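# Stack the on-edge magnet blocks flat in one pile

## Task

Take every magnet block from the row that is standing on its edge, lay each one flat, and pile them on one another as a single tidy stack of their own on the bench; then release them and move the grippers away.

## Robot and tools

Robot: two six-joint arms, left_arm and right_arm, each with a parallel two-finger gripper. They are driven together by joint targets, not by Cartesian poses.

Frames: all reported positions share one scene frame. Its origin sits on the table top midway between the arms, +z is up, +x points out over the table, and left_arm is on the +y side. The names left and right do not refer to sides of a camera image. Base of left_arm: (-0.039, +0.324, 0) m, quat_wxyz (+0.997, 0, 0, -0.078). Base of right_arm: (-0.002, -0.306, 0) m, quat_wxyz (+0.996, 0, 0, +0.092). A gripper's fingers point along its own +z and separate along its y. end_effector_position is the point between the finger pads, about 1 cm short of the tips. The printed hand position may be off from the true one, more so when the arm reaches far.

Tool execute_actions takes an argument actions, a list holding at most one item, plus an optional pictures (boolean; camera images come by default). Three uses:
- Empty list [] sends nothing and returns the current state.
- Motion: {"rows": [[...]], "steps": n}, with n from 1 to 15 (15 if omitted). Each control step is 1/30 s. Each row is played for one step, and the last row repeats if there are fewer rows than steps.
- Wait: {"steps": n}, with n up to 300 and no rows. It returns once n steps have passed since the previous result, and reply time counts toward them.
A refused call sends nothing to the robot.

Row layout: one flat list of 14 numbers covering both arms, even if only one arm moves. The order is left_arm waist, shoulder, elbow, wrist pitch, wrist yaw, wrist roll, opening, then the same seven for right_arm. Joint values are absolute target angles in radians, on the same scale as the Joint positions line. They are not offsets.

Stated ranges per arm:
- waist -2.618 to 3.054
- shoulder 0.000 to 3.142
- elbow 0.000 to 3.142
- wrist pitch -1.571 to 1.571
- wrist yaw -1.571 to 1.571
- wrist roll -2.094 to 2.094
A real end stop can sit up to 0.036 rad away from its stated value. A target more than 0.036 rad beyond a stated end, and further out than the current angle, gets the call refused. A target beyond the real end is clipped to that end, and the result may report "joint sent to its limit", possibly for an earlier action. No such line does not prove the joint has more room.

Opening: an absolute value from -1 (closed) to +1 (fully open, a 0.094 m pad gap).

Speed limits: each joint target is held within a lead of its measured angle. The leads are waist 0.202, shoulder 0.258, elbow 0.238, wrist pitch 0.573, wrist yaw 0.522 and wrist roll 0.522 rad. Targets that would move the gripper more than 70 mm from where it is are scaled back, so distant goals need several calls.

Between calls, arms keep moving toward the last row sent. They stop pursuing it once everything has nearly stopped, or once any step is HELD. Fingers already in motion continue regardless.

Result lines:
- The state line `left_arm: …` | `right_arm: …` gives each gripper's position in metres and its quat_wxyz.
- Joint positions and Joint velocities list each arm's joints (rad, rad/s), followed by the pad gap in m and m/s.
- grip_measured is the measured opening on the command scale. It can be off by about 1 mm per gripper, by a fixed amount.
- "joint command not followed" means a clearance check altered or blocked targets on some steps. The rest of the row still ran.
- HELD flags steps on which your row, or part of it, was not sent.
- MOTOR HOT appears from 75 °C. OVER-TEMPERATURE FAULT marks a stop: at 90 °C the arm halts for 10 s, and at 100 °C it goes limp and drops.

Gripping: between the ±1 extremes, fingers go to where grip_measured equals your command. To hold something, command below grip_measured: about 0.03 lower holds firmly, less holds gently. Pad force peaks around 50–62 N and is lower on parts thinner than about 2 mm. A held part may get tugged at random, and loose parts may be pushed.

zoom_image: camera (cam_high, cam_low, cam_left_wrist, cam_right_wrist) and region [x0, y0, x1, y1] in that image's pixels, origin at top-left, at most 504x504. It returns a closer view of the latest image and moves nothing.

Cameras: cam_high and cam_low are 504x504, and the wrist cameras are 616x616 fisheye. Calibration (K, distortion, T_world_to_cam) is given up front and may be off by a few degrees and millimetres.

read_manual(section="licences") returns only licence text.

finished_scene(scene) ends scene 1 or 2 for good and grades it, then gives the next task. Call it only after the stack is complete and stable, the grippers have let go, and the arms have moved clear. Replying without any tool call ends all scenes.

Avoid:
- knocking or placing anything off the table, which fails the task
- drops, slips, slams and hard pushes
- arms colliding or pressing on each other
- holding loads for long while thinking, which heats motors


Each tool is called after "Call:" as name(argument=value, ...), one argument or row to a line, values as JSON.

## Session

Call:
execute_actions(
  actions=[],
)

Scene clock: 0.00 s of 6200.00 s.
left_arm: end_effector_position=(+0.1245, +0.1884, +0.1031) grip_measured=+1.000 end_effector_quat_wxyz=(+0.295, +0.338, +0.741, +0.499) | right_arm: end_effector_position=(+0.2643, +0.0767, +0.1873) grip_measured=+1.000 end_effector_quat_wxyz=(+0.072, +0.180, +0.939, +0.283)
Joint positions: left_arm=[-1.31   1.888  0.922 -1.554 -0.975 -1.142  0.094] | right_arm=[ 0.73   1.795  1.626 -0.821 -0.122  1.329  0.094]
Joint velocities: left_arm=[-0.017 -0.007 -0.017 -0.007 -0.037  0.022  0.   ] | right_arm=[ 0.002 -0.007 -0.002 -0.037  0.051  0.022  0.   ]
camera_calibration (this result's frames):
cam_left_wrist: T_world_to_cam=[[-0.0463429, -0.500871, -0.86428, 0.181268], [-0.969268, 0.231811, -0.0823674, 0.1287], [0.241605, 0.833902, -0.496221, -0.0230052], [0, 0, 0, 1]] pos_world=[0.138703, 0.0801421, 0.155851]
cam_right_wrist: T_world_to_cam=[[-0.367356, -0.717915, -0.591311, 0.265805], [-0.821034, -0.0483905, 0.568824, 0.12917], [-0.436981, 0.694447, -0.571656, 0.282011], [0, 0, 0, 1]] pos_world=[0.326931, 0.00123384, 0.244912]

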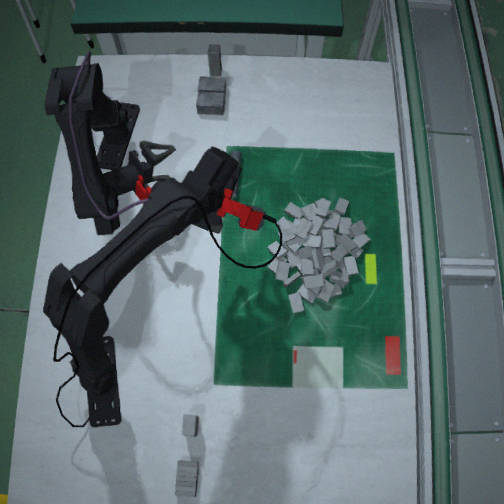

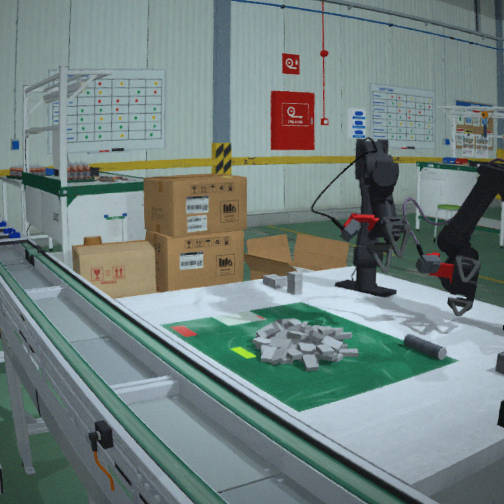

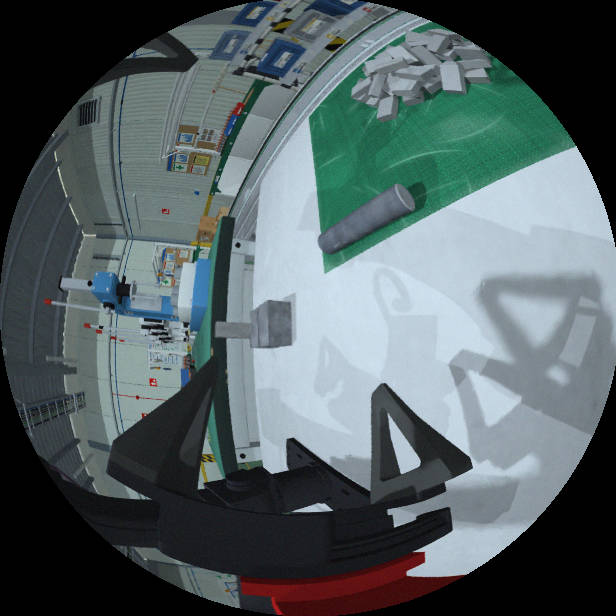

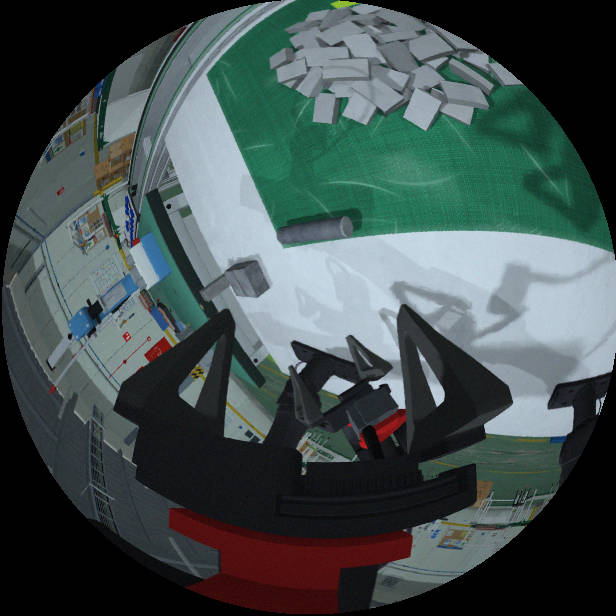

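Call:
execute_actions(
  actions=[
    {"rows":[[-1.31,1.888,0.922,-1.554,-0.975,-1.142,1,-0.4,1.65,1.5,-1.1,0,0.3,1]]},
  ],
  pictures=false,
)

Call:
execute_actions(
  actions=[
    {"rows":[[-1.1,1.2,0.9,-1.2,-0.5,-0.6,1,-0.956,1.63,1.38,-1.29,0,-0.72,1]]},
  ],
  pictures=false,
)

Call:
execute_actions(
  actions=[
    {"rows":[[-1.1,0.62,0.55,-0.43,0,0,1,-0.956,1.64,1.34,-1.29,0,-0.72,1]]},
  ],
)

Scene clock: 9.37 s of 6200.00 s.
left_arm: end_effector_position=(+0.1241, +0.1888, +0.1028) grip_measured=+1.000 end_effector_quat_wxyz=(+0.292, +0.339, +0.741, +0.500) | right_arm: end_effector_position=(+0.3802, -0.2329, +0.1678) grip_measured=+1.000 end_effector_quat_wxyz=(+0.170, +0.127, +0.975, +0.067)
Joint positions: left_arm=[-1.31   1.888  0.922 -1.554 -0.971 -1.136  0.094] | right_arm=[-0.009  1.681  1.516 -1.039 -0.027  0.438  0.094]
Joint velocities: left_arm=[-0.017 -0.017  0.017  0.007  0.081  0.007  0.   ] | right_arm=[-1.834  0.007 -0.027 -0.154  0.007 -0.755  0.   ]
Steps of this call (steps 1 to 90: nothing new was sent; then 5.87 s passed at rest; steps 91 to 105: all 15 steps of this action). Readings (joint positions):
91: left_arm=[-1.310 1.888 0.922 -1.554 -0.974 -1.141] | right_arm=[0.721 1.788 1.618 -0.825 -0.121 1.287]
92: left_arm=[-1.310 1.888 0.922 -1.554 -0.973 -1.140] | right_arm=[0.702 1.772 1.597 -0.842 -0.117 1.228]
94: left_arm=[-1.310 1.888 0.922 -1.554 -0.973 -1.139] | right_arm=[0.631 1.735 1.558 -0.897 -0.100 1.105]
98: left_arm=[-1.310 1.888 0.922 -1.554 -0.972 -1.137] | right_arm=[0.427 1.692 1.523 -0.982 -0.063 0.811]
105: the state above

Scene clock: 9.87 s of 6200.00 s.
left_arm: end_effector_position=(+0.1037, +0.1744, +0.1274) grip_measured=+1.000 end_effector_quat_wxyz=(+0.221, +0.292, +0.922, +0.127) | right_arm: end_effector_position=(+0.2182, -0.5217, +0.1243) grip_measured=+1.000 end_effector_quat_wxyz=(+0.016, +0.083, +0.996, -0.021)
Joint positions: left_arm=[-1.095  1.191  0.906 -1.227 -0.513 -0.621  0.094] | right_arm=[-0.954  1.661  1.385 -1.243  0.011 -0.604  0.094]
Joint velocities: left_arm=[-0.002 -0.007  0.002  0.11   0.066  0.125  0.   ] | right_arm=[-0.93  -0.027  0.007 -0.11   0.198 -0.637  0.   ]
Steps of this call (steps 1 to 15: all 15 steps of this action). Readings (joint positions):
1: left_arm=[-1.289 1.861 0.919 -1.513 -0.918 -1.063] | right_arm=[-0.071 1.679 1.506 -1.044 -0.021 0.383]
2: left_arm=[-1.238 1.799 0.909 -1.436 -0.820 -0.967] | right_arm=[-0.128 1.673 1.487 -1.057 -0.016 0.315]
4: left_arm=[-1.128 1.641 0.906 -1.348 -0.697 -0.832] | right_arm=[-0.238 1.663 1.442 -1.109 -0.013 0.166]
8: left_arm=[-1.095 1.305 0.906 -1.259 -0.577 -0.694] | right_arm=[-0.498 1.663 1.388 -1.202 -0.009 -0.204]
15: the state above

Scene clock: 10.37 s of 6200.00 s.
left_arm: end_effector_position=(+0.0501, +0.0730, +0.1808) grip_measured=+1.000 end_effector_quat_wxyz=(+0.395, +0.496, +0.721, -0.281) | right_arm: end_effector_position=(+0.2040, -0.5117, +0.1163) grip_measured=+1.000 end_effector_quat_wxyz=(-0.007, +0.035, +0.999, -0.001)
Joint positions: left_arm=[-1.093  0.63   0.544 -0.473 -0.024 -0.031  0.094] | right_arm=[-0.963  1.656  1.348 -1.273  0.011 -0.71   0.094]
Joint velocities: left_arm=[ 0.022  0.002 -0.012  0.256  0.095  0.183  0.   ] | right_arm=[-0.002  0.017  0.002 -0.081 -0.022 -0.095  0.   ]
Steps of this call (steps 1 to 15: all 15 steps of this action). Readings (joint positions):
1: left_arm=[-1.091 1.158 0.872 -1.154 -0.459 -0.552] | right_arm=[-0.975 1.660 1.381 -1.246 0.016 -0.625]
2: left_arm=[-1.092 1.084 0.792 -1.020 -0.363 -0.451] | right_arm=[-0.981 1.657 1.374 -1.248 0.018 -0.642]
4: left_arm=[-1.093 0.911 0.637 -0.827 -0.224 -0.290] | right_arm=[-0.973 1.656 1.358 -1.259 0.016 -0.668]
8: left_arm=[-1.093 0.658 0.544 -0.634 -0.088 -0.122] | right_arm=[-0.963 1.656 1.348 -1.272 0.012 -0.695]
15: the state above
camera_calibration (this result's frames):
cam_left_wrist: T_world_to_cam=[[-0.848866, -0.456805, 0.265998, 0.0198011], [-0.525663, 0.782516, -0.333686, 0.0727974], [-0.0557178, -0.42308, -0.904377, 0.310217], [0, 0, 0, 1]] pos_world=[0.07236, 0.0833267, 0.299578]
cam_right_wrist: T_world_to_cam=[[-0.157547, -0.986825, -0.0368232, -0.465695], [-0.707908, 0.0868624, 0.700943, 0.122397], [-0.688509, 0.136499, -0.712266, 0.405901], [0, 0, 0, 1]] pos_world=[0.292743, -0.525596, 0.186168]

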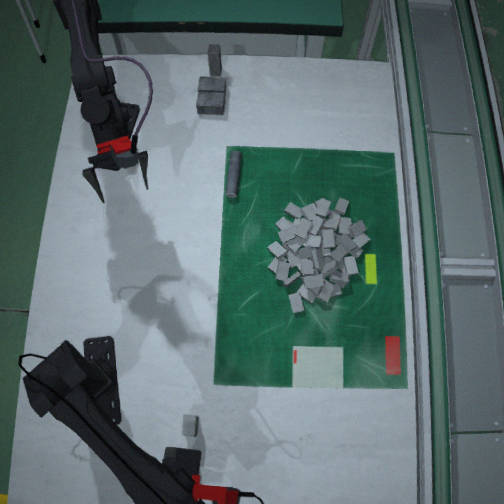

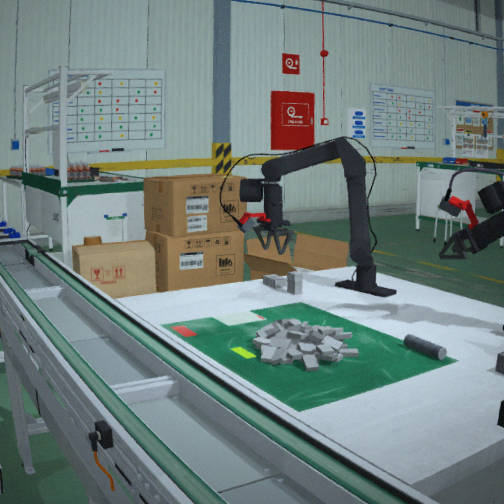

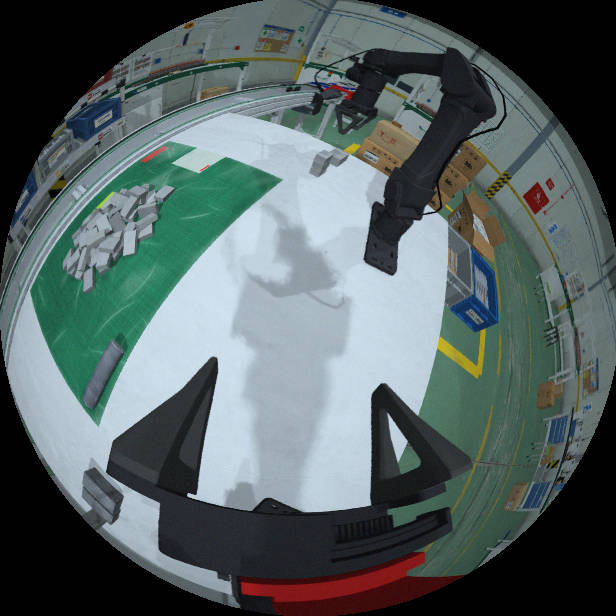

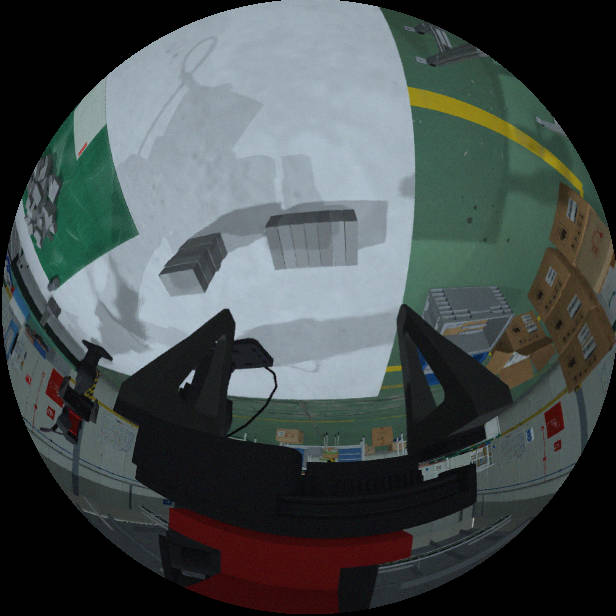

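Call:
execute_actions(
  actions=[
    {"rows":[[-1.1,0.62,0.55,-0.43,0,0,1,-0.95,1.66,1.32,-1.2,-0.01,-0.72,0.9],[-1.1,0.62,0.55,-0.43,0,0,1,-0.95,1.665,1.29,-1.15,-0.01,-0.72,0.9],[-1.1,0.62,0.55,-0.43,0,0,1,-0.95,1.67,1.26,-1.1,-0.01,-0.72,0.9],[-1.1,0.62,0.55,-0.43,0,0,1,-0.95,1.675,1.23,-1.05,-0.01,-0.72,0.9],[-1.1,0.62,0.55,-0.43,0,0,1,-0.95,1.68,1.2,-1.01,-0.01,-0.72,0.9],[-1.1,0.62,0.55,-0.43,0,0,1,-0.95,1.685,1.17,-0.98,-0.01,-0.72,0.9],[-1.1,0.62,0.55,-0.43,0,0,1,-0.95,1.69,1.14,-0.965,-0.01,-0.72,0.9],[-1.1,0.62,0.55,-0.43,0,0,1,-0.95,1.695,1.12,-0.965,-0.01,-0.72,0.9],[-1.1,0.62,0.55,-0.43,0,0,1,-0.95,1.7,1.1,-0.965,-0.01,-0.72,0.9]]},
  ],
)

Scene clock: 22.13 s of 6200.00 s.
left_arm: end_effector_position=(+0.0486, +0.0688, +0.1865) grip_measured=+1.000 end_effector_quat_wxyz=(+0.403, +0.503, +0.707, -0.288) | right_arm: end_effector_position=(+0.1971, -0.5010, +0.0418) grip_measured=+0.902 end_effector_quat_wxyz=(-0.017, +0.031, +0.999, +0.015)
Joint positions: left_arm=[-1.093  0.63   0.544 -0.446 -0.008 -0.007  0.094] | right_arm=[-0.96   1.703  1.097 -1.01   0.002 -0.714  0.089]
Joint velocities: left_arm=[-0.002  0.002 -0.012 -0.051  0.066 -0.066  0.   ] | right_arm=[-0.007 -0.017 -0.007  0.212  0.007  0.007 -0.   ]
Steps of this call (steps 1 to 30: the robot went on to your last target; steps 31 to 90: nothing new was sent; then 8.27 s passed at rest; steps 91 to 105: all 15 steps of this action). Readings (joint positions):
91: left_arm=[-1.093 0.630 0.544 -0.446 -0.008 -0.007] | right_arm=[-0.963 1.656 1.345 -1.268 0.010 -0.714]
92: left_arm=[-1.093 0.630 0.544 -0.446 -0.008 -0.007] | right_arm=[-0.963 1.656 1.338 -1.252 0.008 -0.714]
94: left_arm=[-1.093 0.630 0.544 -0.446 -0.008 -0.007] | right_arm=[-0.962 1.656 1.300 -1.193 0.006 -0.714]
98: left_arm=[-1.093 0.630 0.544 -0.446 -0.008 -0.007] | right_arm=[-0.960 1.670 1.181 -1.069 0.003 -0.714]
105: the state above
camera_calibration (this result's frames):
cam_left_wrist: T_world_to_cam=[[-0.865329, -0.429571, 0.258213, 0.0155202], [-0.498836, 0.788172, -0.360484, 0.0804743], [-0.0486631, -0.440743, -0.896313, 0.312845], [0, 0, 0, 1]] pos_world=[0.0687976, 0.0811237, 0.305409]
cam_right_wrist: T_world_to_cam=[[-0.151225, -0.986338, -0.0653246, -0.458754], [-0.695319, 0.0591687, 0.716261, 0.151752], [-0.702611, 0.153738, -0.694768, 0.357348], [0, 0, 0, 1]] pos_world=[0.287218, -0.516404, 0.109612]

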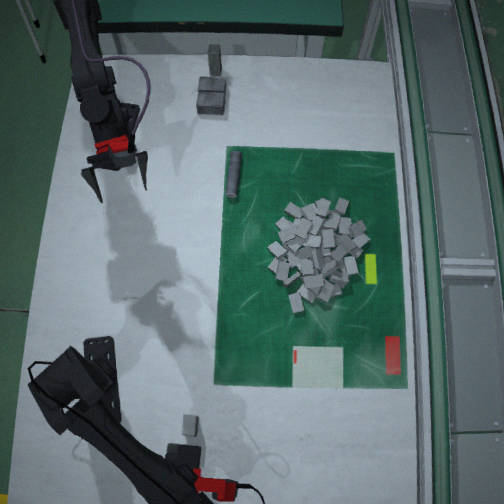

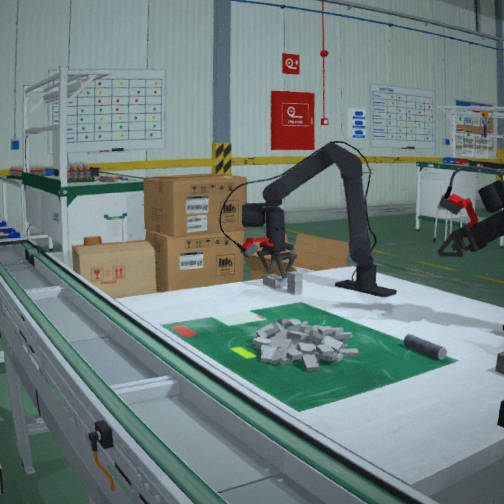

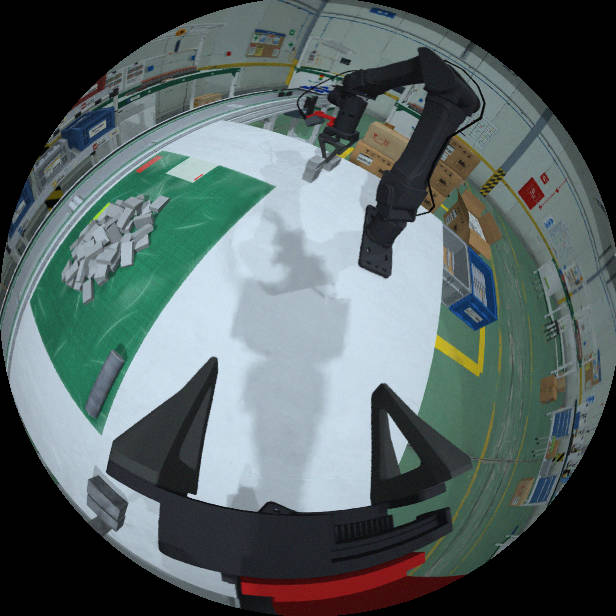

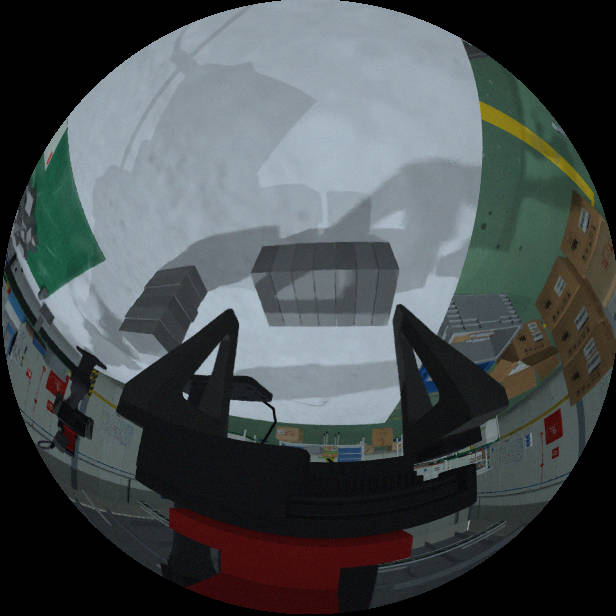

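Consistent once the wrist settles.

Call:
execute_actions(
  actions=[
    {"rows":[[-1.1,0.62,0.55,-0.43,0,0,1,-0.955,1.7,1.09,-0.94,-0.01,-0.72,0.9],[-1.1,0.62,0.55,-0.43,0,0,1,-0.955,1.705,1.084,-0.925,-0.01,-0.72,0.9],[-1.1,0.62,0.55,-0.43,0,0,1,-0.955,1.71,1.078,-0.91,-0.01,-0.72,0.9],[-1.1,0.62,0.55,-0.43,0,0,1,-0.955,1.714,1.072,-0.9,-0.01,-0.72,0.9],[-1.1,0.62,0.55,-0.43,0,0,1,-0.955,1.718,1.066,-0.89,-0.01,-0.72,0.9],[-1.1,0.62,0.55,-0.43,0,0,1,-0.955,1.722,1.06,-0.88,-0.01,-0.72,0.9],[-1.1,0.62,0.55,-0.43,0,0,1,-0.955,1.726,1.054,-0.87,-0.01,-0.72,0.9],[-1.1,0.62,0.55,-0.43,0,0,1,-0.955,1.73,1.048,-0.86,-0.01,-0.72,0.9],[-1.1,0.62,0.55,-0.43,0,0,1,-0.955,1.734,1.041,-0.855,-0.01,-0.72,0.9],[-1.1,0.62,0.55,-0.43,0,0,1,-0.955,1.738,1.034,-0.855,-0.01,-0.72,0.9],[-1.1,0.62,0.55,-0.43,0,0,1,-0.955,1.74,1.027,-0.855,-0.01,-0.72,0.9]]},
  ],
  pictures=false,
)

Call:
execute_actions(
  actions=[
    {"steps":12},
  ],
)

Scene clock: 35.97 s of 6200.00 s.
left_arm: end_effector_position=(+0.0486, +0.0688, +0.1865) grip_measured=+1.000 end_effector_quat_wxyz=(+0.403, +0.503, +0.707, -0.288) | right_arm: end_effector_position=(+0.2024, -0.5061, +0.0192) grip_measured=+0.902 end_effector_quat_wxyz=(-0.004, +0.031, +0.999, +0.003)
Joint positions: left_arm=[-1.093  0.63   0.544 -0.446 -0.008 -0.007  0.094] | right_arm=[-0.96   1.734  1.035 -0.883  0.002 -0.714  0.089]
Joint velocities: left_arm=[-0.007  0.002 -0.007  0.007 -0.051 -0.007  0.   ] | right_arm=[ 0.007  0.037 -0.046  0.051  0.051  0.037  0.001]
Steps of this call (steps 1 to 30: the robot went on to your last target; steps 31 to 90: nothing new was sent; then 10.33 s passed at rest; steps 91 to 105: all 15 steps of this action). Readings (joint positions):
91: left_arm=[-1.093 0.630 0.544 -0.446 -0.008 -0.007] | right_arm=[-0.960 1.703 1.097 -0.980 0.002 -0.714]
92: left_arm=[-1.093 0.630 0.544 -0.446 -0.008 -0.007] | right_arm=[-0.960 1.703 1.097 -0.975 0.002 -0.714]
94: left_arm=[-1.093 0.630 0.544 -0.446 -0.008 -0.007] | right_arm=[-0.960 1.703 1.096 -0.957 0.002 -0.714]
98: left_arm=[-1.093 0.630 0.544 -0.446 -0.008 -0.007] | right_arm=[-0.960 1.707 1.075 -0.915 0.002 -0.714]
105: the state above

Scene clock: 36.37 s of 6200.00 s.
left_arm: end_effector_position=(+0.0486, +0.0688, +0.1865) grip_measured=+1.000 end_effector_quat_wxyz=(+0.403, +0.503, +0.707, -0.288) | right_arm: end_effector_position=(+0.2041, -0.5078, +0.0190) grip_measured=+0.902 end_effector_quat_wxyz=(-0.001, +0.031, +1.000, -0.001)
Joint positions: left_arm=[-1.093  0.63   0.544 -0.446 -0.008 -0.007  0.094] | right_arm=[-0.96   1.734  1.035 -0.872  0.002 -0.714  0.089]
Joint velocities: left_arm=[ 0.017 -0.012  0.007  0.066  0.022  0.007  0.   ] | right_arm=[ 0.017  0.012  0.002 -0.022  0.037 -0.022 -0.   ]
Steps of this call (steps 1 to 12: the robot went on to your last target). Readings (joint positions):
1: left_arm=[-1.093 0.630 0.544 -0.446 -0.008 -0.007] | right_arm=[-0.960 1.734 1.035 -0.882 0.002 -0.714]
2: left_arm=[-1.093 0.630 0.544 -0.446 -0.008 -0.007] | right_arm=[-0.960 1.734 1.035 -0.881 0.002 -0.714]
4: left_arm=[-1.093 0.630 0.544 -0.446 -0.008 -0.007] | right_arm=[-0.960 1.734 1.035 -0.877 0.002 -0.714]
8: left_arm=[-1.093 0.630 0.544 -0.446 -0.008 -0.007] | right_arm=[-0.960 1.734 1.035 -0.874 0.002 -0.714]
12: the state above
camera_calibration (this result's frames):
cam_left_wrist: T_world_to_cam=[[-0.865329, -0.429571, 0.258213, 0.0155202], [-0.498836, 0.788172, -0.360484, 0.0804743], [-0.0486631, -0.440743, -0.896313, 0.312845], [0, 0, 0, 1]] pos_world=[0.0687976, 0.0811237, 0.305409]
cam_right_wrist: T_world_to_cam=[[-0.149539, -0.987973, -0.0393312, -0.467507], [-0.718116, 0.0811778, 0.691173, 0.189659], [-0.679667, 0.131601, -0.721619, 0.331988], [0, 0, 0, 1]] pos_world=[0.291928, -0.520971, 0.0900938]

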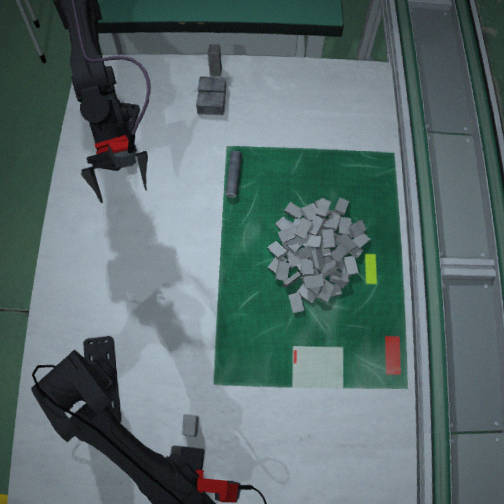

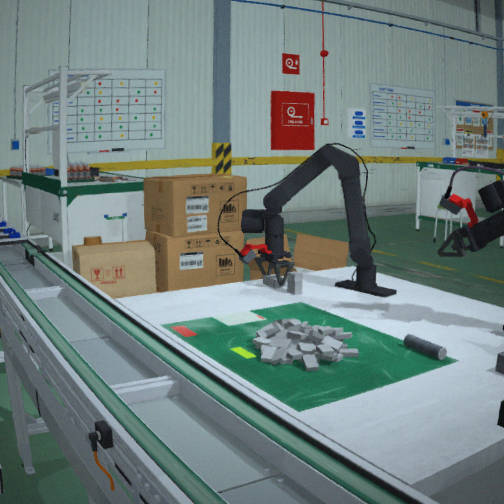

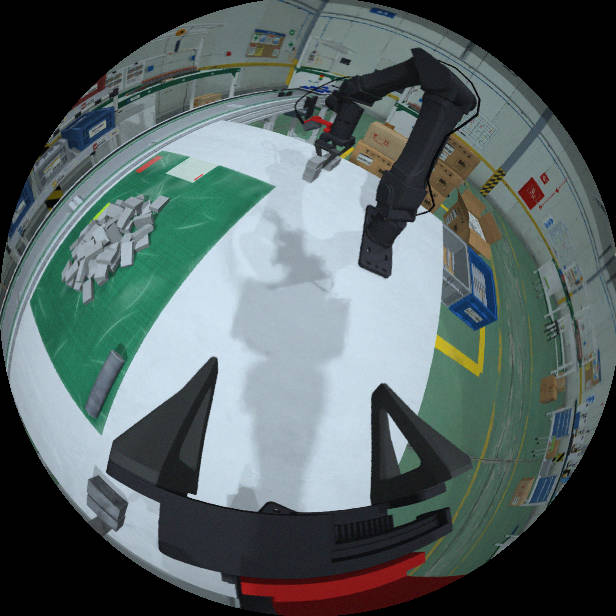

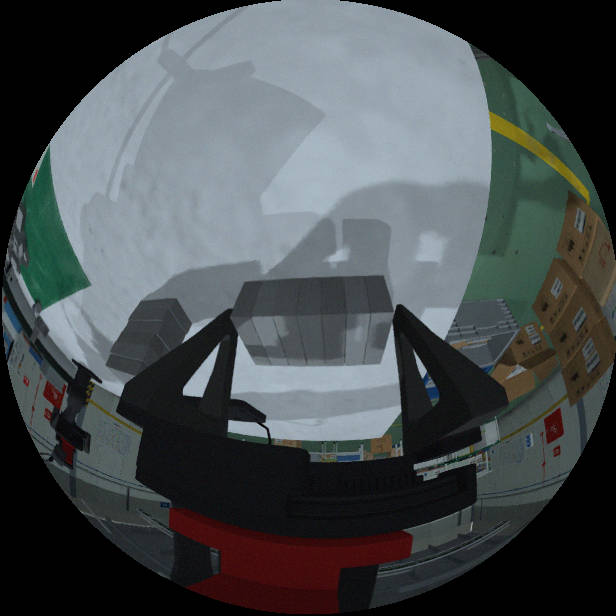

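Call:
execute_actions(
  actions=[
    {"rows":[[-1.1,0.62,0.55,-0.43,0,0,1,-0.955,1.74,1.027,-0.865,-0.01,-0.72,0.85],[-1.1,0.62,0.55,-0.43,0,0,1,-0.955,1.74,1.027,-0.865,-0.01,-0.72,0.8],[-1.1,0.62,0.55,-0.43,0,0,1,-0.955,1.74,1.027,-0.865,-0.01,-0.72,0.76],[-1.1,0.62,0.55,-0.43,0,0,1,-0.955,1.74,1.027,-0.865,-0.01,-0.72,0.73],[-1.1,0.62,0.55,-0.43,0,0,1,-0.955,1.74,1.027,-0.865,-0.01,-0.72,0.7],[-1.1,0.62,0.55,-0.43,0,0,1,-0.955,1.74,1.027,-0.865,-0.01,-0.72,0.67],[-1.1,0.62,0.55,-0.43,0,0,1,-0.955,1.74,1.027,-0.865,-0.01,-0.72,0.64],[-1.1,0.62,0.55,-0.43,0,0,1,-0.955,1.74,1.027,-0.865,-0.01,-0.72,0.61],[-1.1,0.62,0.55,-0.43,0,0,1,-0.955,1.74,1.027,-0.865,-0.01,-0.72,0.58],[-1.1,0.62,0.55,-0.43,0,0,1,-0.955,1.74,1.027,-0.865,-0.01,-0.72,0.55],[-1.1,0.62,0.55,-0.43,0,0,1,-0.955,1.74,1.027,-0.865,-0.01,-0.72,0.52],[-1.1,0.62,0.55,-0.43,0,0,1,-0.955,1.74,1.027,-0.865,-0.01,-0.72,0.49],[-1.1,0.62,0.55,-0.43,0,0,1,-0.955,1.74,1.027,-0.865,-0.01,-0.72,0.46]]},
  ],
  pictures=false,
)

Scene clock: 47.87 s of 6200.00 s.
left_arm: end_effector_position=(+0.0486, +0.0688, +0.1865) grip_measured=+1.000 end_effector_quat_wxyz=(+0.403, +0.503, +0.707, -0.288) | right_arm: end_effector_position=(+0.2042, -0.5079, +0.0190) grip_measured=+0.500 end_effector_quat_wxyz=(-0.000, +0.031, +1.000, -0.001)
Joint positions: left_arm=[-1.093  0.63   0.544 -0.446 -0.008 -0.007  0.094] | right_arm=[-0.96   1.734  1.035 -0.871  0.002 -0.714  0.07 ]
Joint velocities: left_arm=[-0.007  0.002 -0.002 -0.066 -0.139 -0.037  0.   ] | right_arm=[-0.007 -0.017  0.007  0.007 -0.022  0.022  0.001]
Steps of this call (steps 1 to 30: the robot went on to your last target; steps 31 to 90: nothing new was sent; then 8.00 s passed at rest; steps 91 to 105: all 15 steps of this action). Readings (joint positions):
91: left_arm=[-1.093 0.630 0.544 -0.446 -0.008 -0.007] | right_arm=[-0.960 1.734 1.035 -0.871 0.002 -0.714]
92: left_arm=[-1.093 0.630 0.544 -0.446 -0.008 -0.007] | right_arm=[-0.960 1.734 1.035 -0.871 0.002 -0.714]
94: left_arm=[-1.093 0.630 0.544 -0.446 -0.008 -0.007] | right_arm=[-0.960 1.734 1.035 -0.871 0.002 -0.714]
98: left_arm=[-1.093 0.630 0.544 -0.446 -0.008 -0.007] | right_arm=[-0.960 1.734 1.035 -0.871 0.002 -0.714]
105: the state above

Call:
execute_actions(
  actions=[
    {"rows":[[-1.08,0.62,0.55,-0.43,0,0,1,-0.955,1.72,1.06,-0.9,0,-0.72,0.44],[-1.06,0.62,0.55,-0.43,0,0,1,-0.955,1.7,1.085,-0.94,0,-0.72,0.44],[-1.04,0.62,0.55,-0.43,0,0,1,-0.955,1.68,1.11,-0.98,0,-0.72,0.44],[-1.02,0.62,0.55,-0.43,0,0,1,-0.955,1.66,1.135,-1.02,0,-0.72,0.44],[-1,0.62,0.55,-0.43,0,0,1,-0.955,1.64,1.16,-1.05,0,-0.72,0.44],[-0.99,0.62,0.55,-0.43,0,0,1,-0.955,1.62,1.18,-1.07,0,-0.72,0.44],[-0.99,0.62,0.55,-0.43,0,0,1,-0.955,1.59,1.2,-1.08,0,-0.72,0.44],[-0.99,0.62,0.55,-0.43,0,0,1,-0.955,1.56,1.21,-1.08,0,-0.72,0.44],[-0.99,0.62,0.55,-0.43,0,0,1,-0.955,1.53,1.22,-1.08,0,-0.72,0.44],[-0.99,0.62,0.55,-0.43,0,0,1,-0.955,1.5,1.22,-1.08,0,-0.72,0.44],[-0.99,0.62,0.55,-0.43,0,0,1,-0.955,1.47,1.22,-1.05,0,-0.72,0.44],[-0.99,0.62,0.55,-0.43,0,0,1,-0.955,1.44,1.22,-1.02,0,-0.7,0.44],[-0.99,0.62,0.55,-0.43,0,0,1,-0.955,1.42,1.22,-0.98,0,-0.65,0.44],[-0.99,0.62,0.55,-0.43,0,0,1,-0.94,1.41,1.22,-0.94,0,-0.6,0.44],[-0.99,0.62,0.55,-0.43,0,0,1,-0.92,1.41,1.22,-0.9,0,-0.55,0.44]]},
  ],
  pictures=false,
)

Call:
execute_actions(
  actions=[
    {"rows":[[-0.99,0.62,0.55,-0.43,0,0,1,-0.89,1.41,1.21,-0.84,-0.04,-0.48,0.44],[-0.99,0.62,0.55,-0.43,0,0,1,-0.86,1.41,1.2,-0.78,-0.08,-0.41,0.44],[-0.99,0.62,0.55,-0.43,0,0,1,-0.83,1.41,1.18,-0.72,-0.12,-0.34,0.44],[-0.99,0.62,0.55,-0.43,0,0,1,-0.8,1.41,1.16,-0.65,-0.16,-0.27,0.44],[-0.99,0.62,0.55,-0.43,0,0,1,-0.76,1.41,1.14,-0.58,-0.2,-0.2,0.44],[-0.99,0.62,0.55,-0.43,0,0,1,-0.72,1.41,1.12,-0.51,-0.24,-0.13,0.44],[-0.99,0.62,0.55,-0.43,0,0,1,-0.68,1.41,1.1,-0.44,-0.28,-0.06,0.44],[-0.99,0.62,0.55,-0.43,0,0,1,-0.64,1.41,1.08,-0.37,-0.32,0.01,0.44],[-0.99,0.62,0.55,-0.43,0,0,1,-0.6,1.41,1.05,-0.3,-0.36,0.08,0.44],[-0.99,0.62,0.55,-0.43,0,0,1,-0.56,1.41,1.02,-0.23,-0.4,0.15,0.44],[-0.99,0.62,0.55,-0.43,0,0,1,-0.52,1.41,0.99,-0.16,-0.44,0.22,0.44],[-0.99,0.62,0.55,-0.43,0,0,1,-0.48,1.41,0.96,-0.09,-0.48,0.29,0.44],[-0.99,0.62,0.55,-0.43,0,0,1,-0.44,1.41,0.93,-0.02,-0.52,0.36,0.44],[-0.99,0.62,0.55,-0.43,0,0,1,-0.4,1.41,0.9,0.05,-0.56,0.43,0.44],[-0.99,0.62,0.55,-0.43,0,0,1,-0.36,1.41,0.87,0.12,-0.6,0.5,0.44]]},
  ],
  pictures=false,
)

Call:
execute_actions(
  actions=[
    {"rows":[[-0.99,0.62,0.55,-0.43,0,0,1,-0.32,1.41,0.84,0.19,-0.65,0.57,0.44],[-0.99,0.62,0.55,-0.43,0,0,1,-0.28,1.41,0.81,0.26,-0.7,0.64,0.44],[-0.99,0.62,0.55,-0.43,0,0,1,-0.24,1.41,0.78,0.33,-0.75,0.71,0.44],[-0.99,0.62,0.55,-0.43,0,0,1,-0.2,1.41,0.75,0.4,-0.8,0.78,0.44],[-0.99,0.62,0.55,-0.43,0,0,1,-0.16,1.41,0.72,0.47,-0.85,0.85,0.44],[-0.99,0.62,0.55,-0.43,0,0,1,-0.12,1.41,0.69,0.54,-0.9,0.92,0.44],[-0.99,0.62,0.55,-0.43,0,0,1,-0.08,1.41,0.66,0.61,-0.95,0.99,0.44],[-0.99,0.62,0.55,-0.43,0,0,1,-0.04,1.41,0.63,0.68,-1.0,1.06,0.44],[-0.99,0.62,0.55,-0.43,0,0,1,0,1.41,0.6,0.75,-1.05,1.13,0.44],[-0.99,0.62,0.55,-0.43,0,0,1,0.04,1.41,0.57,0.82,-1.1,1.2,0.44],[-0.99,0.62,0.55,-0.43,0,0,1,0.08,1.41,0.54,0.89,-1.15,1.27,0.44],[-0.99,0.62,0.55,-0.43,0,0,1,0.12,1.41,0.51,0.96,-1.2,1.35,0.44],[-0.99,0.62,0.55,-0.43,0,0,1,0.16,1.41,0.48,1.02,-1.25,1.43,0.44],[-0.99,0.62,0.55,-0.43,0,0,1,0.2,1.41,0.45,1.08,-1.29,1.5,0.44],[-0.99,0.62,0.55,-0.43,0,0,1,0.23,1.41,0.42,1.12,-1.31,1.575,0.44]]},
  ],
  pictures=false,
)

Call:
execute_actions(
  actions=[
    {"rows":[[-0.99,0.62,0.55,-0.43,0,0,1,0.26,1.41,0.42,1.12,-1.31,1.575,0.44],[-0.99,0.62,0.55,-0.43,0,0,1,0.29,1.41,0.42,1.12,-1.31,1.575,0.44],[-0.99,0.62,0.55,-0.43,0,0,1,0.32,1.41,0.42,1.12,-1.31,1.575,0.44],[-0.99,0.62,0.55,-0.43,0,0,1,0.35,1.41,0.42,1.12,-1.31,1.575,0.44],[-0.99,0.62,0.55,-0.43,0,0,1,0.38,1.41,0.42,1.12,-1.31,1.575,0.44],[-0.99,0.62,0.55,-0.43,0,0,1,0.41,1.41,0.42,1.12,-1.31,1.575,0.44],[-0.99,0.62,0.55,-0.43,0,0,1,0.44,1.41,0.42,1.12,-1.31,1.575,0.44],[-0.99,0.62,0.55,-0.43,0,0,1,0.46,1.41,0.42,1.12,-1.31,1.575,0.44],[-0.99,0.62,0.55,-0.43,0,0,1,0.48,1.41,0.42,1.12,-1.31,1.575,0.44],[-0.99,0.62,0.55,-0.43,0,0,1,0.5,1.41,0.42,1.12,-1.31,1.575,0.44],[-0.99,0.62,0.55,-0.43,0,0,1,0.512,1.41,0.42,1.12,-1.31,1.575,0.44]]},
  ],
  pictures=false,
)

Call:
execute_actions(
  actions=[
    {"steps":20},
  ],
)

Scene clock: 91.37 s of 6200.00 s.
left_arm: end_effector_position=(+0.0710, +0.0776, +0.1865) grip_measured=+1.000 end_effector_quat_wxyz=(+0.415, +0.472, +0.729, -0.271) | right_arm: end_effector_position=(+0.2227, -0.5244, +0.1391) grip_measured=+0.500 end_effector_quat_wxyz=(+0.113, +0.053, +0.987, -0.101)
Joint positions: left_arm=[-1.001  0.63   0.544 -0.446 -0.003 -0.006  0.094] | right_arm=[-0.955  1.446  1.188 -1.008  0.004 -0.665  0.07 ]
Joint velocities: left_arm=[ 0.007 -0.002  0.017 -0.007  0.007  0.007  0.   ] | right_arm=[ 0.149 -0.589  0.061  0.271  0.139  0.696  0.   ]
Steps of this call (steps 1 to 15: the robot went on to your last target; steps 16 to 90: nothing new was sent; then 40.00 s passed at rest; steps 91 to 105: all 15 steps of this action). Readings (joint positions):
91: left_arm=[-1.093 0.630 0.544 -0.446 -0.008 -0.007] | right_arm=[-0.960 1.734 1.035 -0.871 0.002 -0.714]
92: left_arm=[-1.090 0.630 0.544 -0.446 -0.007 -0.007] | right_arm=[-0.960 1.734 1.037 -0.875 0.002 -0.714]
94: left_arm=[-1.064 0.630 0.544 -0.446 -0.004 -0.006] | right_arm=[-0.960 1.731 1.053 -0.907 0.002 -0.714]
98: left_arm=[-1.005 0.630 0.544 -0.446 -0.003 -0.006] | right_arm=[-0.960 1.669 1.121 -1.007 0.002 -0.714]
105: the state above

Scene clock: 91.87 s of 6200.00 s.
left_arm: end_effector_position=(+0.0710, +0.0776, +0.1865) grip_measured=+1.000 end_effector_quat_wxyz=(+0.415, +0.472, +0.729, -0.271) | right_arm: end_effector_position=(+0.3919, -0.3483, +0.1453) grip_measured=+0.500 end_effector_quat_wxyz=(+0.383, +0.127, +0.903, +0.148)
Joint positions: left_arm=[-1.001  0.63   0.544 -0.446 -0.003 -0.006  0.094] | right_arm=[-0.455  1.423  0.916 -0.282 -0.368  0.16   0.07 ]
Joint velocities: left_arm=[-0.007 -0.012  0.002 -0.037 -0.007 -0.022  0.   ] | right_arm=[ 1.111 -0.017 -0.906  1.736 -1.004  1.78  -0.001]
Steps of this call (steps 1 to 15: all 15 steps of this action). Readings (joint positions):
1: left_arm=[-1.001 0.630 0.544 -0.446 -0.003 -0.006] | right_arm=[-0.945 1.430 1.189 -0.991 0.005 -0.634]
2: left_arm=[-1.001 0.630 0.544 -0.446 -0.003 -0.006] | right_arm=[-0.928 1.424 1.189 -0.969 0.003 -0.594]
4: left_arm=[-1.001 0.630 0.544 -0.446 -0.003 -0.006] | right_arm=[-0.877 1.423 1.178 -0.896 -0.024 -0.498]
8: left_arm=[-1.001 0.630 0.544 -0.446 -0.003 -0.006] | right_arm=[-0.731 1.423 1.105 -0.686 -0.132 -0.274]
15: the state above

Scene clock: 92.37 s of 6200.00 s.
left_arm: end_effector_position=(+0.0710, +0.0776, +0.1865) grip_measured=+1.000 end_effector_quat_wxyz=(+0.415, +0.472, +0.729, -0.271) | right_arm: end_effector_position=(+0.2731, -0.0643, +0.1561) grip_measured=+0.500 end_effector_quat_wxyz=(+0.127, +0.048, +0.772, +0.621)
Joint positions: left_arm=[-1.001  0.63   0.544 -0.446 -0.003 -0.006  0.094] | right_arm=[ 0.12   1.434  0.485  0.591 -0.973  1.131  0.07 ]
Joint velocities: left_arm=[ 0.017 -0.007 -0.002  0.051  0.037  0.095  0.   ] | right_arm=[ 1.165 -0.017 -0.867  1.971 -1.311  2.161  0.   ]
Steps of this call (steps 1 to 15: all 15 steps of this action). Readings (joint positions):
1: left_arm=[-1.001 0.630 0.544 -0.446 -0.003 -0.006] | right_arm=[-0.416 1.424 0.886 -0.223 -0.404 0.225]
2: left_arm=[-1.001 0.630 0.544 -0.446 -0.003 -0.006] | right_arm=[-0.377 1.426 0.856 -0.165 -0.441 0.288]
4: left_arm=[-1.001 0.630 0.544 -0.446 -0.003 -0.006] | right_arm=[-0.301 1.430 0.798 -0.049 -0.517 0.415]
8: left_arm=[-1.001 0.630 0.544 -0.446 -0.003 -0.006] | right_arm=[-0.151 1.434 0.683 0.178 -0.674 0.666]
15: the state above

Scene clock: 92.87 s of 6200.00 s.
left_arm: end_effector_position=(+0.0710, +0.0776, +0.1865) grip_measured=+1.000 end_effector_quat_wxyz=(+0.415, +0.472, +0.729, -0.271) | right_arm: end_effector_position=(+0.1019, +0.0048, +0.1982) grip_measured=+0.500 end_effector_quat_wxyz=(-0.147, -0.148, +0.693, +0.690)
Joint positions: left_arm=[-1.001  0.63   0.544 -0.446 -0.003 -0.006  0.094] | right_arm=[ 0.509  1.434  0.398  1.021 -1.3    1.556  0.07 ]
Joint velocities: left_arm=[ 0.007  0.002 -0.002 -0.081 -0.081 -0.066  0.   ] | right_arm=[ 0.002 -0.002 -0.002  0.125 -0.168  0.11  -0.   ]
Steps of this call (steps 1 to 15: all 15 steps of this action). Readings (joint positions):
1: left_arm=[-1.001 0.630 0.544 -0.446 -0.003 -0.006] | right_arm=[0.160 1.434 0.457 0.654 -1.018 1.201]
2: left_arm=[-1.001 0.630 0.544 -0.446 -0.003 -0.006] | right_arm=[0.202 1.434 0.433 0.711 -1.061 1.266]
4: left_arm=[-1.001 0.630 0.544 -0.446 -0.003 -0.006] | right_arm=[0.285 1.434 0.404 0.811 -1.142 1.376]
8: left_arm=[-1.001 0.630 0.544 -0.446 -0.003 -0.006] | right_arm=[0.417 1.434 0.398 0.944 -1.241 1.493]
15: the state above

Scene clock: 93.53 s of 6200.00 s.
left_arm: end_effector_position=(+0.0710, +0.0776, +0.1865) grip_measured=+1.000 end_effector_quat_wxyz=(+0.415, +0.472, +0.729, -0.271) | right_arm: end_effector_position=(+0.1016, +0.0047, +0.2002) grip_measured=+0.500 end_effector_quat_wxyz=(-0.148, -0.148, +0.691, +0.692)
Joint positions: left_arm=[-1.001  0.63   0.544 -0.446 -0.003 -0.006  0.094] | right_arm=[ 0.509  1.434  0.398  1.038 -1.302  1.573  0.07 ]
Joint velocities: left_arm=[ 0.007  0.007  0.007 -0.051 -0.022  0.022  0.   ] | right_arm=[ 0.007 -0.012 -0.002 -0.007  0.037  0.022 -0.   ]
Steps of this call (steps 1 to 20: the robot went on to your last target). Readings (joint positions):
1: left_arm=[-1.001 0.630 0.544 -0.446 -0.003 -0.006] | right_arm=[0.509 1.434 0.398 1.025 -1.300 1.560]
2: left_arm=[-1.001 0.630 0.544 -0.446 -0.003 -0.006] | right_arm=[0.509 1.434 0.398 1.028 -1.300 1.562]
4: left_arm=[-1.001 0.630 0.544 -0.446 -0.003 -0.006] | right_arm=[0.509 1.434 0.398 1.032 -1.301 1.566]
8: left_arm=[-1.001 0.630 0.544 -0.446 -0.003 -0.006] | right_arm=[0.509 1.434 0.398 1.036 -1.301 1.570]
20: the state above
camera_calibration (this result's frames):
cam_left_wrist: T_world_to_cam=[[-0.823957, -0.503485, 0.259995, 0.0411279], [-0.566537, 0.741207, -0.360067, 0.0930457], [-0.0114219, -0.443976, -0.895966, 0.315362], [0, 0, 0, 1]] pos_world=[0.0902035, 0.0917545, 0.305364]
cam_right_wrist: T_world_to_cam=[[-0.0966349, 0.00155216, -0.995319, 0.211964], [-0.375573, -0.926131, 0.0350199, 0.0504349], [-0.921741, 0.377199, 0.0900795, 0.186588], [0, 0, 0, 1]] pos_world=[0.211411, -0.0240006, 0.192398]

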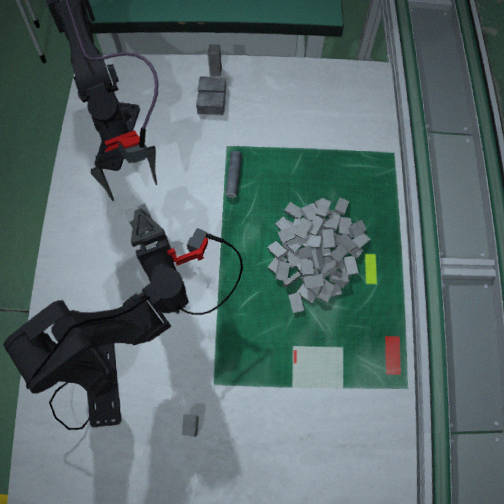

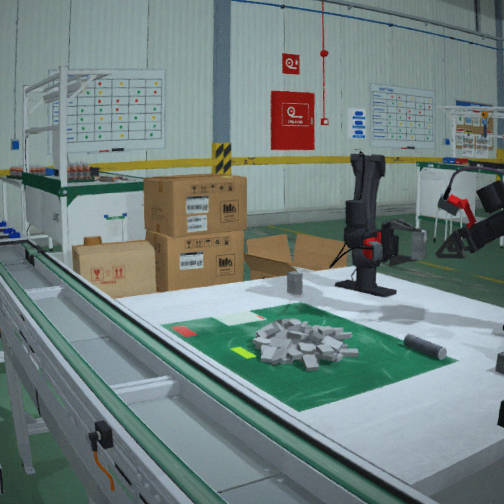

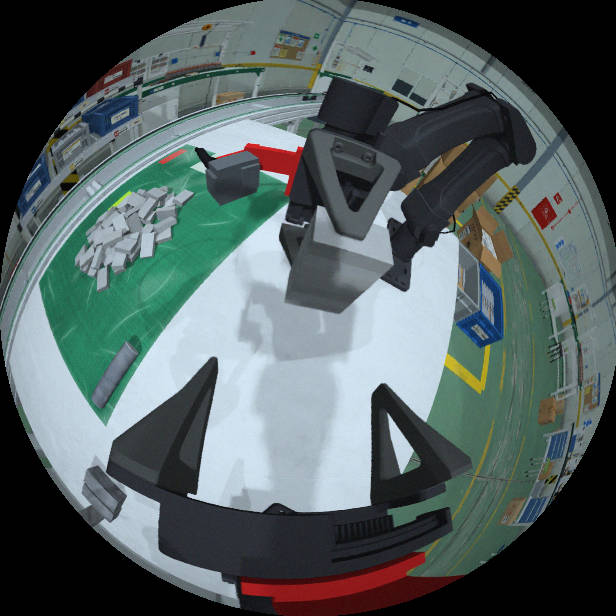

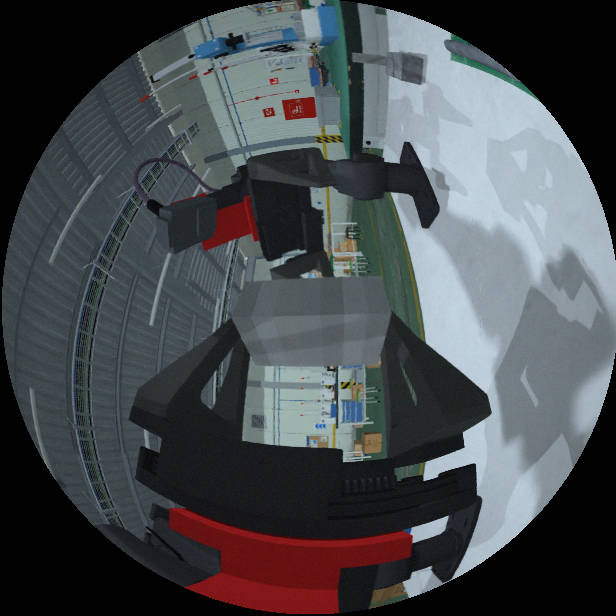

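Call:
execute_actions(
  actions=[
    {"rows":[[-1.01,0.65,0.55,-0.38,0,0,0.9,0.512,1.41,0.42,1.12,-1.29,1.575,0.44],[-1.02,0.68,0.55,-0.35,0,0,0.8,0.512,1.41,0.42,1.12,-1.27,1.575,0.44],[-1.03,0.71,0.555,-0.32,0,0,0.7,0.512,1.41,0.42,1.12,-1.27,1.575,0.44],[-1.03,0.74,0.56,-0.29,0,0,0.6,0.512,1.41,0.42,1.12,-1.27,1.575,0.44],[-1.03,0.77,0.565,-0.26,0,0,0.6,0.512,1.41,0.42,1.12,-1.27,1.575,0.44],[-1.03,0.8,0.57,-0.23,0,0,0.6,0.512,1.41,0.42,1.12,-1.27,1.575,0.44],[-1.03,0.83,0.575,-0.2,0,0,0.6,0.512,1.41,0.42,1.12,-1.27,1.575,0.44],[-1.03,0.86,0.58,-0.18,0,0,0.6,0.512,1.41,0.42,1.12,-1.27,1.575,0.44],[-1.03,0.89,0.59,-0.16,0,0,0.6,0.512,1.41,0.42,1.12,-1.27,1.575,0.44],[-1.03,0.92,0.6,-0.14,0,0,0.6,0.512,1.41,0.42,1.12,-1.27,1.575,0.44],[-1.03,0.95,0.61,-0.12,0,0,0.6,0.512,1.41,0.42,1.12,-1.27,1.575,0.44],[-1.03,0.975,0.615,-0.11,0,0,0.6,0.512,1.41,0.42,1.12,-1.27,1.575,0.44],[-1.03,0.99,0.615,-0.11,0,0,0.6,0.512,1.41,0.42,1.12,-1.27,1.575,0.44]]},
  ],
  pictures=false,
)

Call:
execute_actions(
  actions=[
    {"rows":[[-1.03,0.99,0.615,-0.11,0,0,0.3,0.512,1.41,0.42,1.12,-1.27,1.575,0.44]]},
  ],
)

Scene clock: 108.57 s of 6200.00 s.
left_arm: end_effector_position=(+0.0903, +0.0187, +0.1655) grip_measured=+0.603 end_effector_quat_wxyz=(+0.401, +0.483, +0.731, -0.267) | right_arm: end_effector_position=(+0.1055, +0.0064, +0.2003) grip_measured=+0.500 end_effector_quat_wxyz=(-0.140, -0.140, +0.693, +0.693)
Joint positions: left_arm=[-1.019  0.979  0.583 -0.169 -0.003 -0.006  0.075] | right_arm=[ 0.509  1.434  0.398  1.038 -1.278  1.573  0.07 ]
Joint velocities: left_arm=[ 0.002  0.232  0.022  0.286 -0.051 -0.007 -0.001] | right_arm=[-0.007  0.002 -0.007 -0.081  0.022  0.022  0.   ]
Steps of this call (steps 1 to 15: the robot went on to your last target; steps 16 to 90: nothing new was sent; then 11.53 s passed at rest; steps 91 to 105: all 15 steps of this action). Readings (joint positions):
91: left_arm=[-1.001 0.630 0.544 -0.442 -0.003 -0.006] | right_arm=[0.509 1.434 0.398 1.038 -1.301 1.573]
92: left_arm=[-1.002 0.636 0.544 -0.432 -0.003 -0.006] | right_arm=[0.509 1.434 0.398 1.038 -1.299 1.573]
94: left_arm=[-1.011 0.671 0.544 -0.390 -0.003 -0.006] | right_arm=[0.509 1.434 0.398 1.038 -1.291 1.573]
98: left_arm=[-1.019 0.796 0.544 -0.295 -0.003 -0.006] | right_arm=[0.509 1.434 0.398 1.038 -1.282 1.573]
105: the state above

Scene clock: 109.07 s of 6200.00 s.
left_arm: end_effector_position=(+0.0925, +0.0134, +0.1727) grip_measured=+0.303 end_effector_quat_wxyz=(+0.414, +0.478, +0.724, -0.276) | right_arm: end_effector_position=(+0.1056, +0.0064, +0.2003) grip_measured=+0.500 end_effector_quat_wxyz=(-0.140, -0.140, +0.693, +0.693)
Joint positions: left_arm=[-1.019  0.985  0.583 -0.127 -0.003 -0.006  0.061] | right_arm=[ 0.509  1.434  0.398  1.038 -1.277  1.573  0.07 ]
Joint velocities: left_arm=[-0.012 -0.017  0.007 -0.007 -0.051 -0.022  0.   ] | right_arm=[-0.007 -0.007  0.002 -0.037 -0.022 -0.007 -0.001]
Steps of this call (steps 1 to 15: all 15 steps of this action). Readings (joint positions):
1: left_arm=[-1.019 0.984 0.583 -0.160 -0.003 -0.006] | right_arm=[0.509 1.434 0.398 1.038 -1.277 1.573]
2: left_arm=[-1.019 0.985 0.583 -0.155 -0.003 -0.006] | right_arm=[0.509 1.434 0.398 1.038 -1.277 1.573]
4: left_arm=[-1.019 0.985 0.583 -0.144 -0.003 -0.006] | right_arm=[0.509 1.434 0.398 1.038 -1.277 1.573]
8: left_arm=[-1.019 0.985 0.583 -0.133 -0.003 -0.006] | right_arm=[0.509 1.434 0.398 1.038 -1.277 1.573]
15: the state above
camera_calibration (this result's frames):
cam_left_wrist: T_world_to_cam=[[-0.833459, -0.487307, 0.260534, 0.0306687], [-0.552284, 0.750055, -0.363868, 0.147079], [-0.0180998, -0.447158, -0.894272, 0.275086], [0, 0, 0, 1]] pos_world=[0.111769, 0.0276349, 0.291529]
cam_right_wrist: T_world_to_cam=[[-0.0963088, 0.00423252, -0.995343, 0.212362], [-0.398429, -0.916544, 0.0346543, 0.056014], [-0.912129, 0.39991, 0.0899577, 0.188517], [0, 0, 0, 1]] pos_world=[0.214721, -0.0249492, 0.192473]

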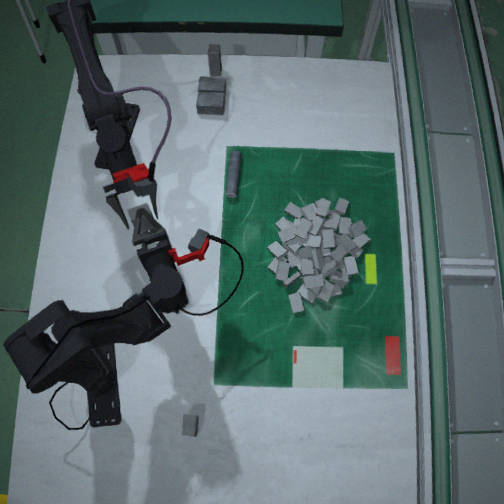

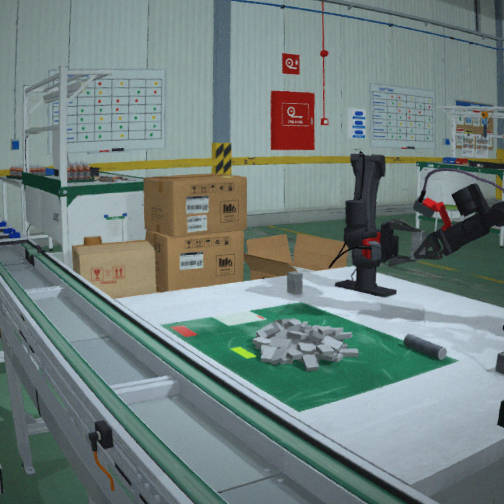

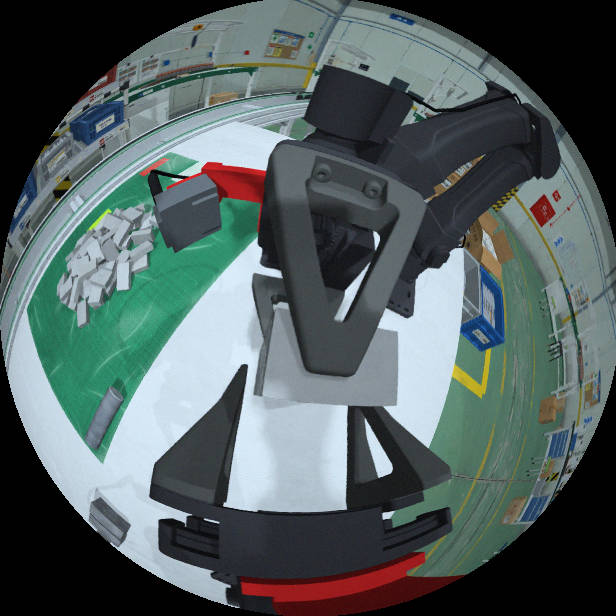

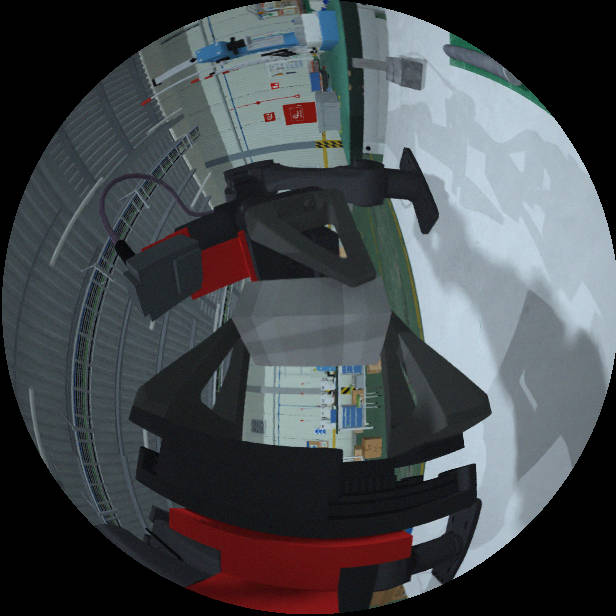

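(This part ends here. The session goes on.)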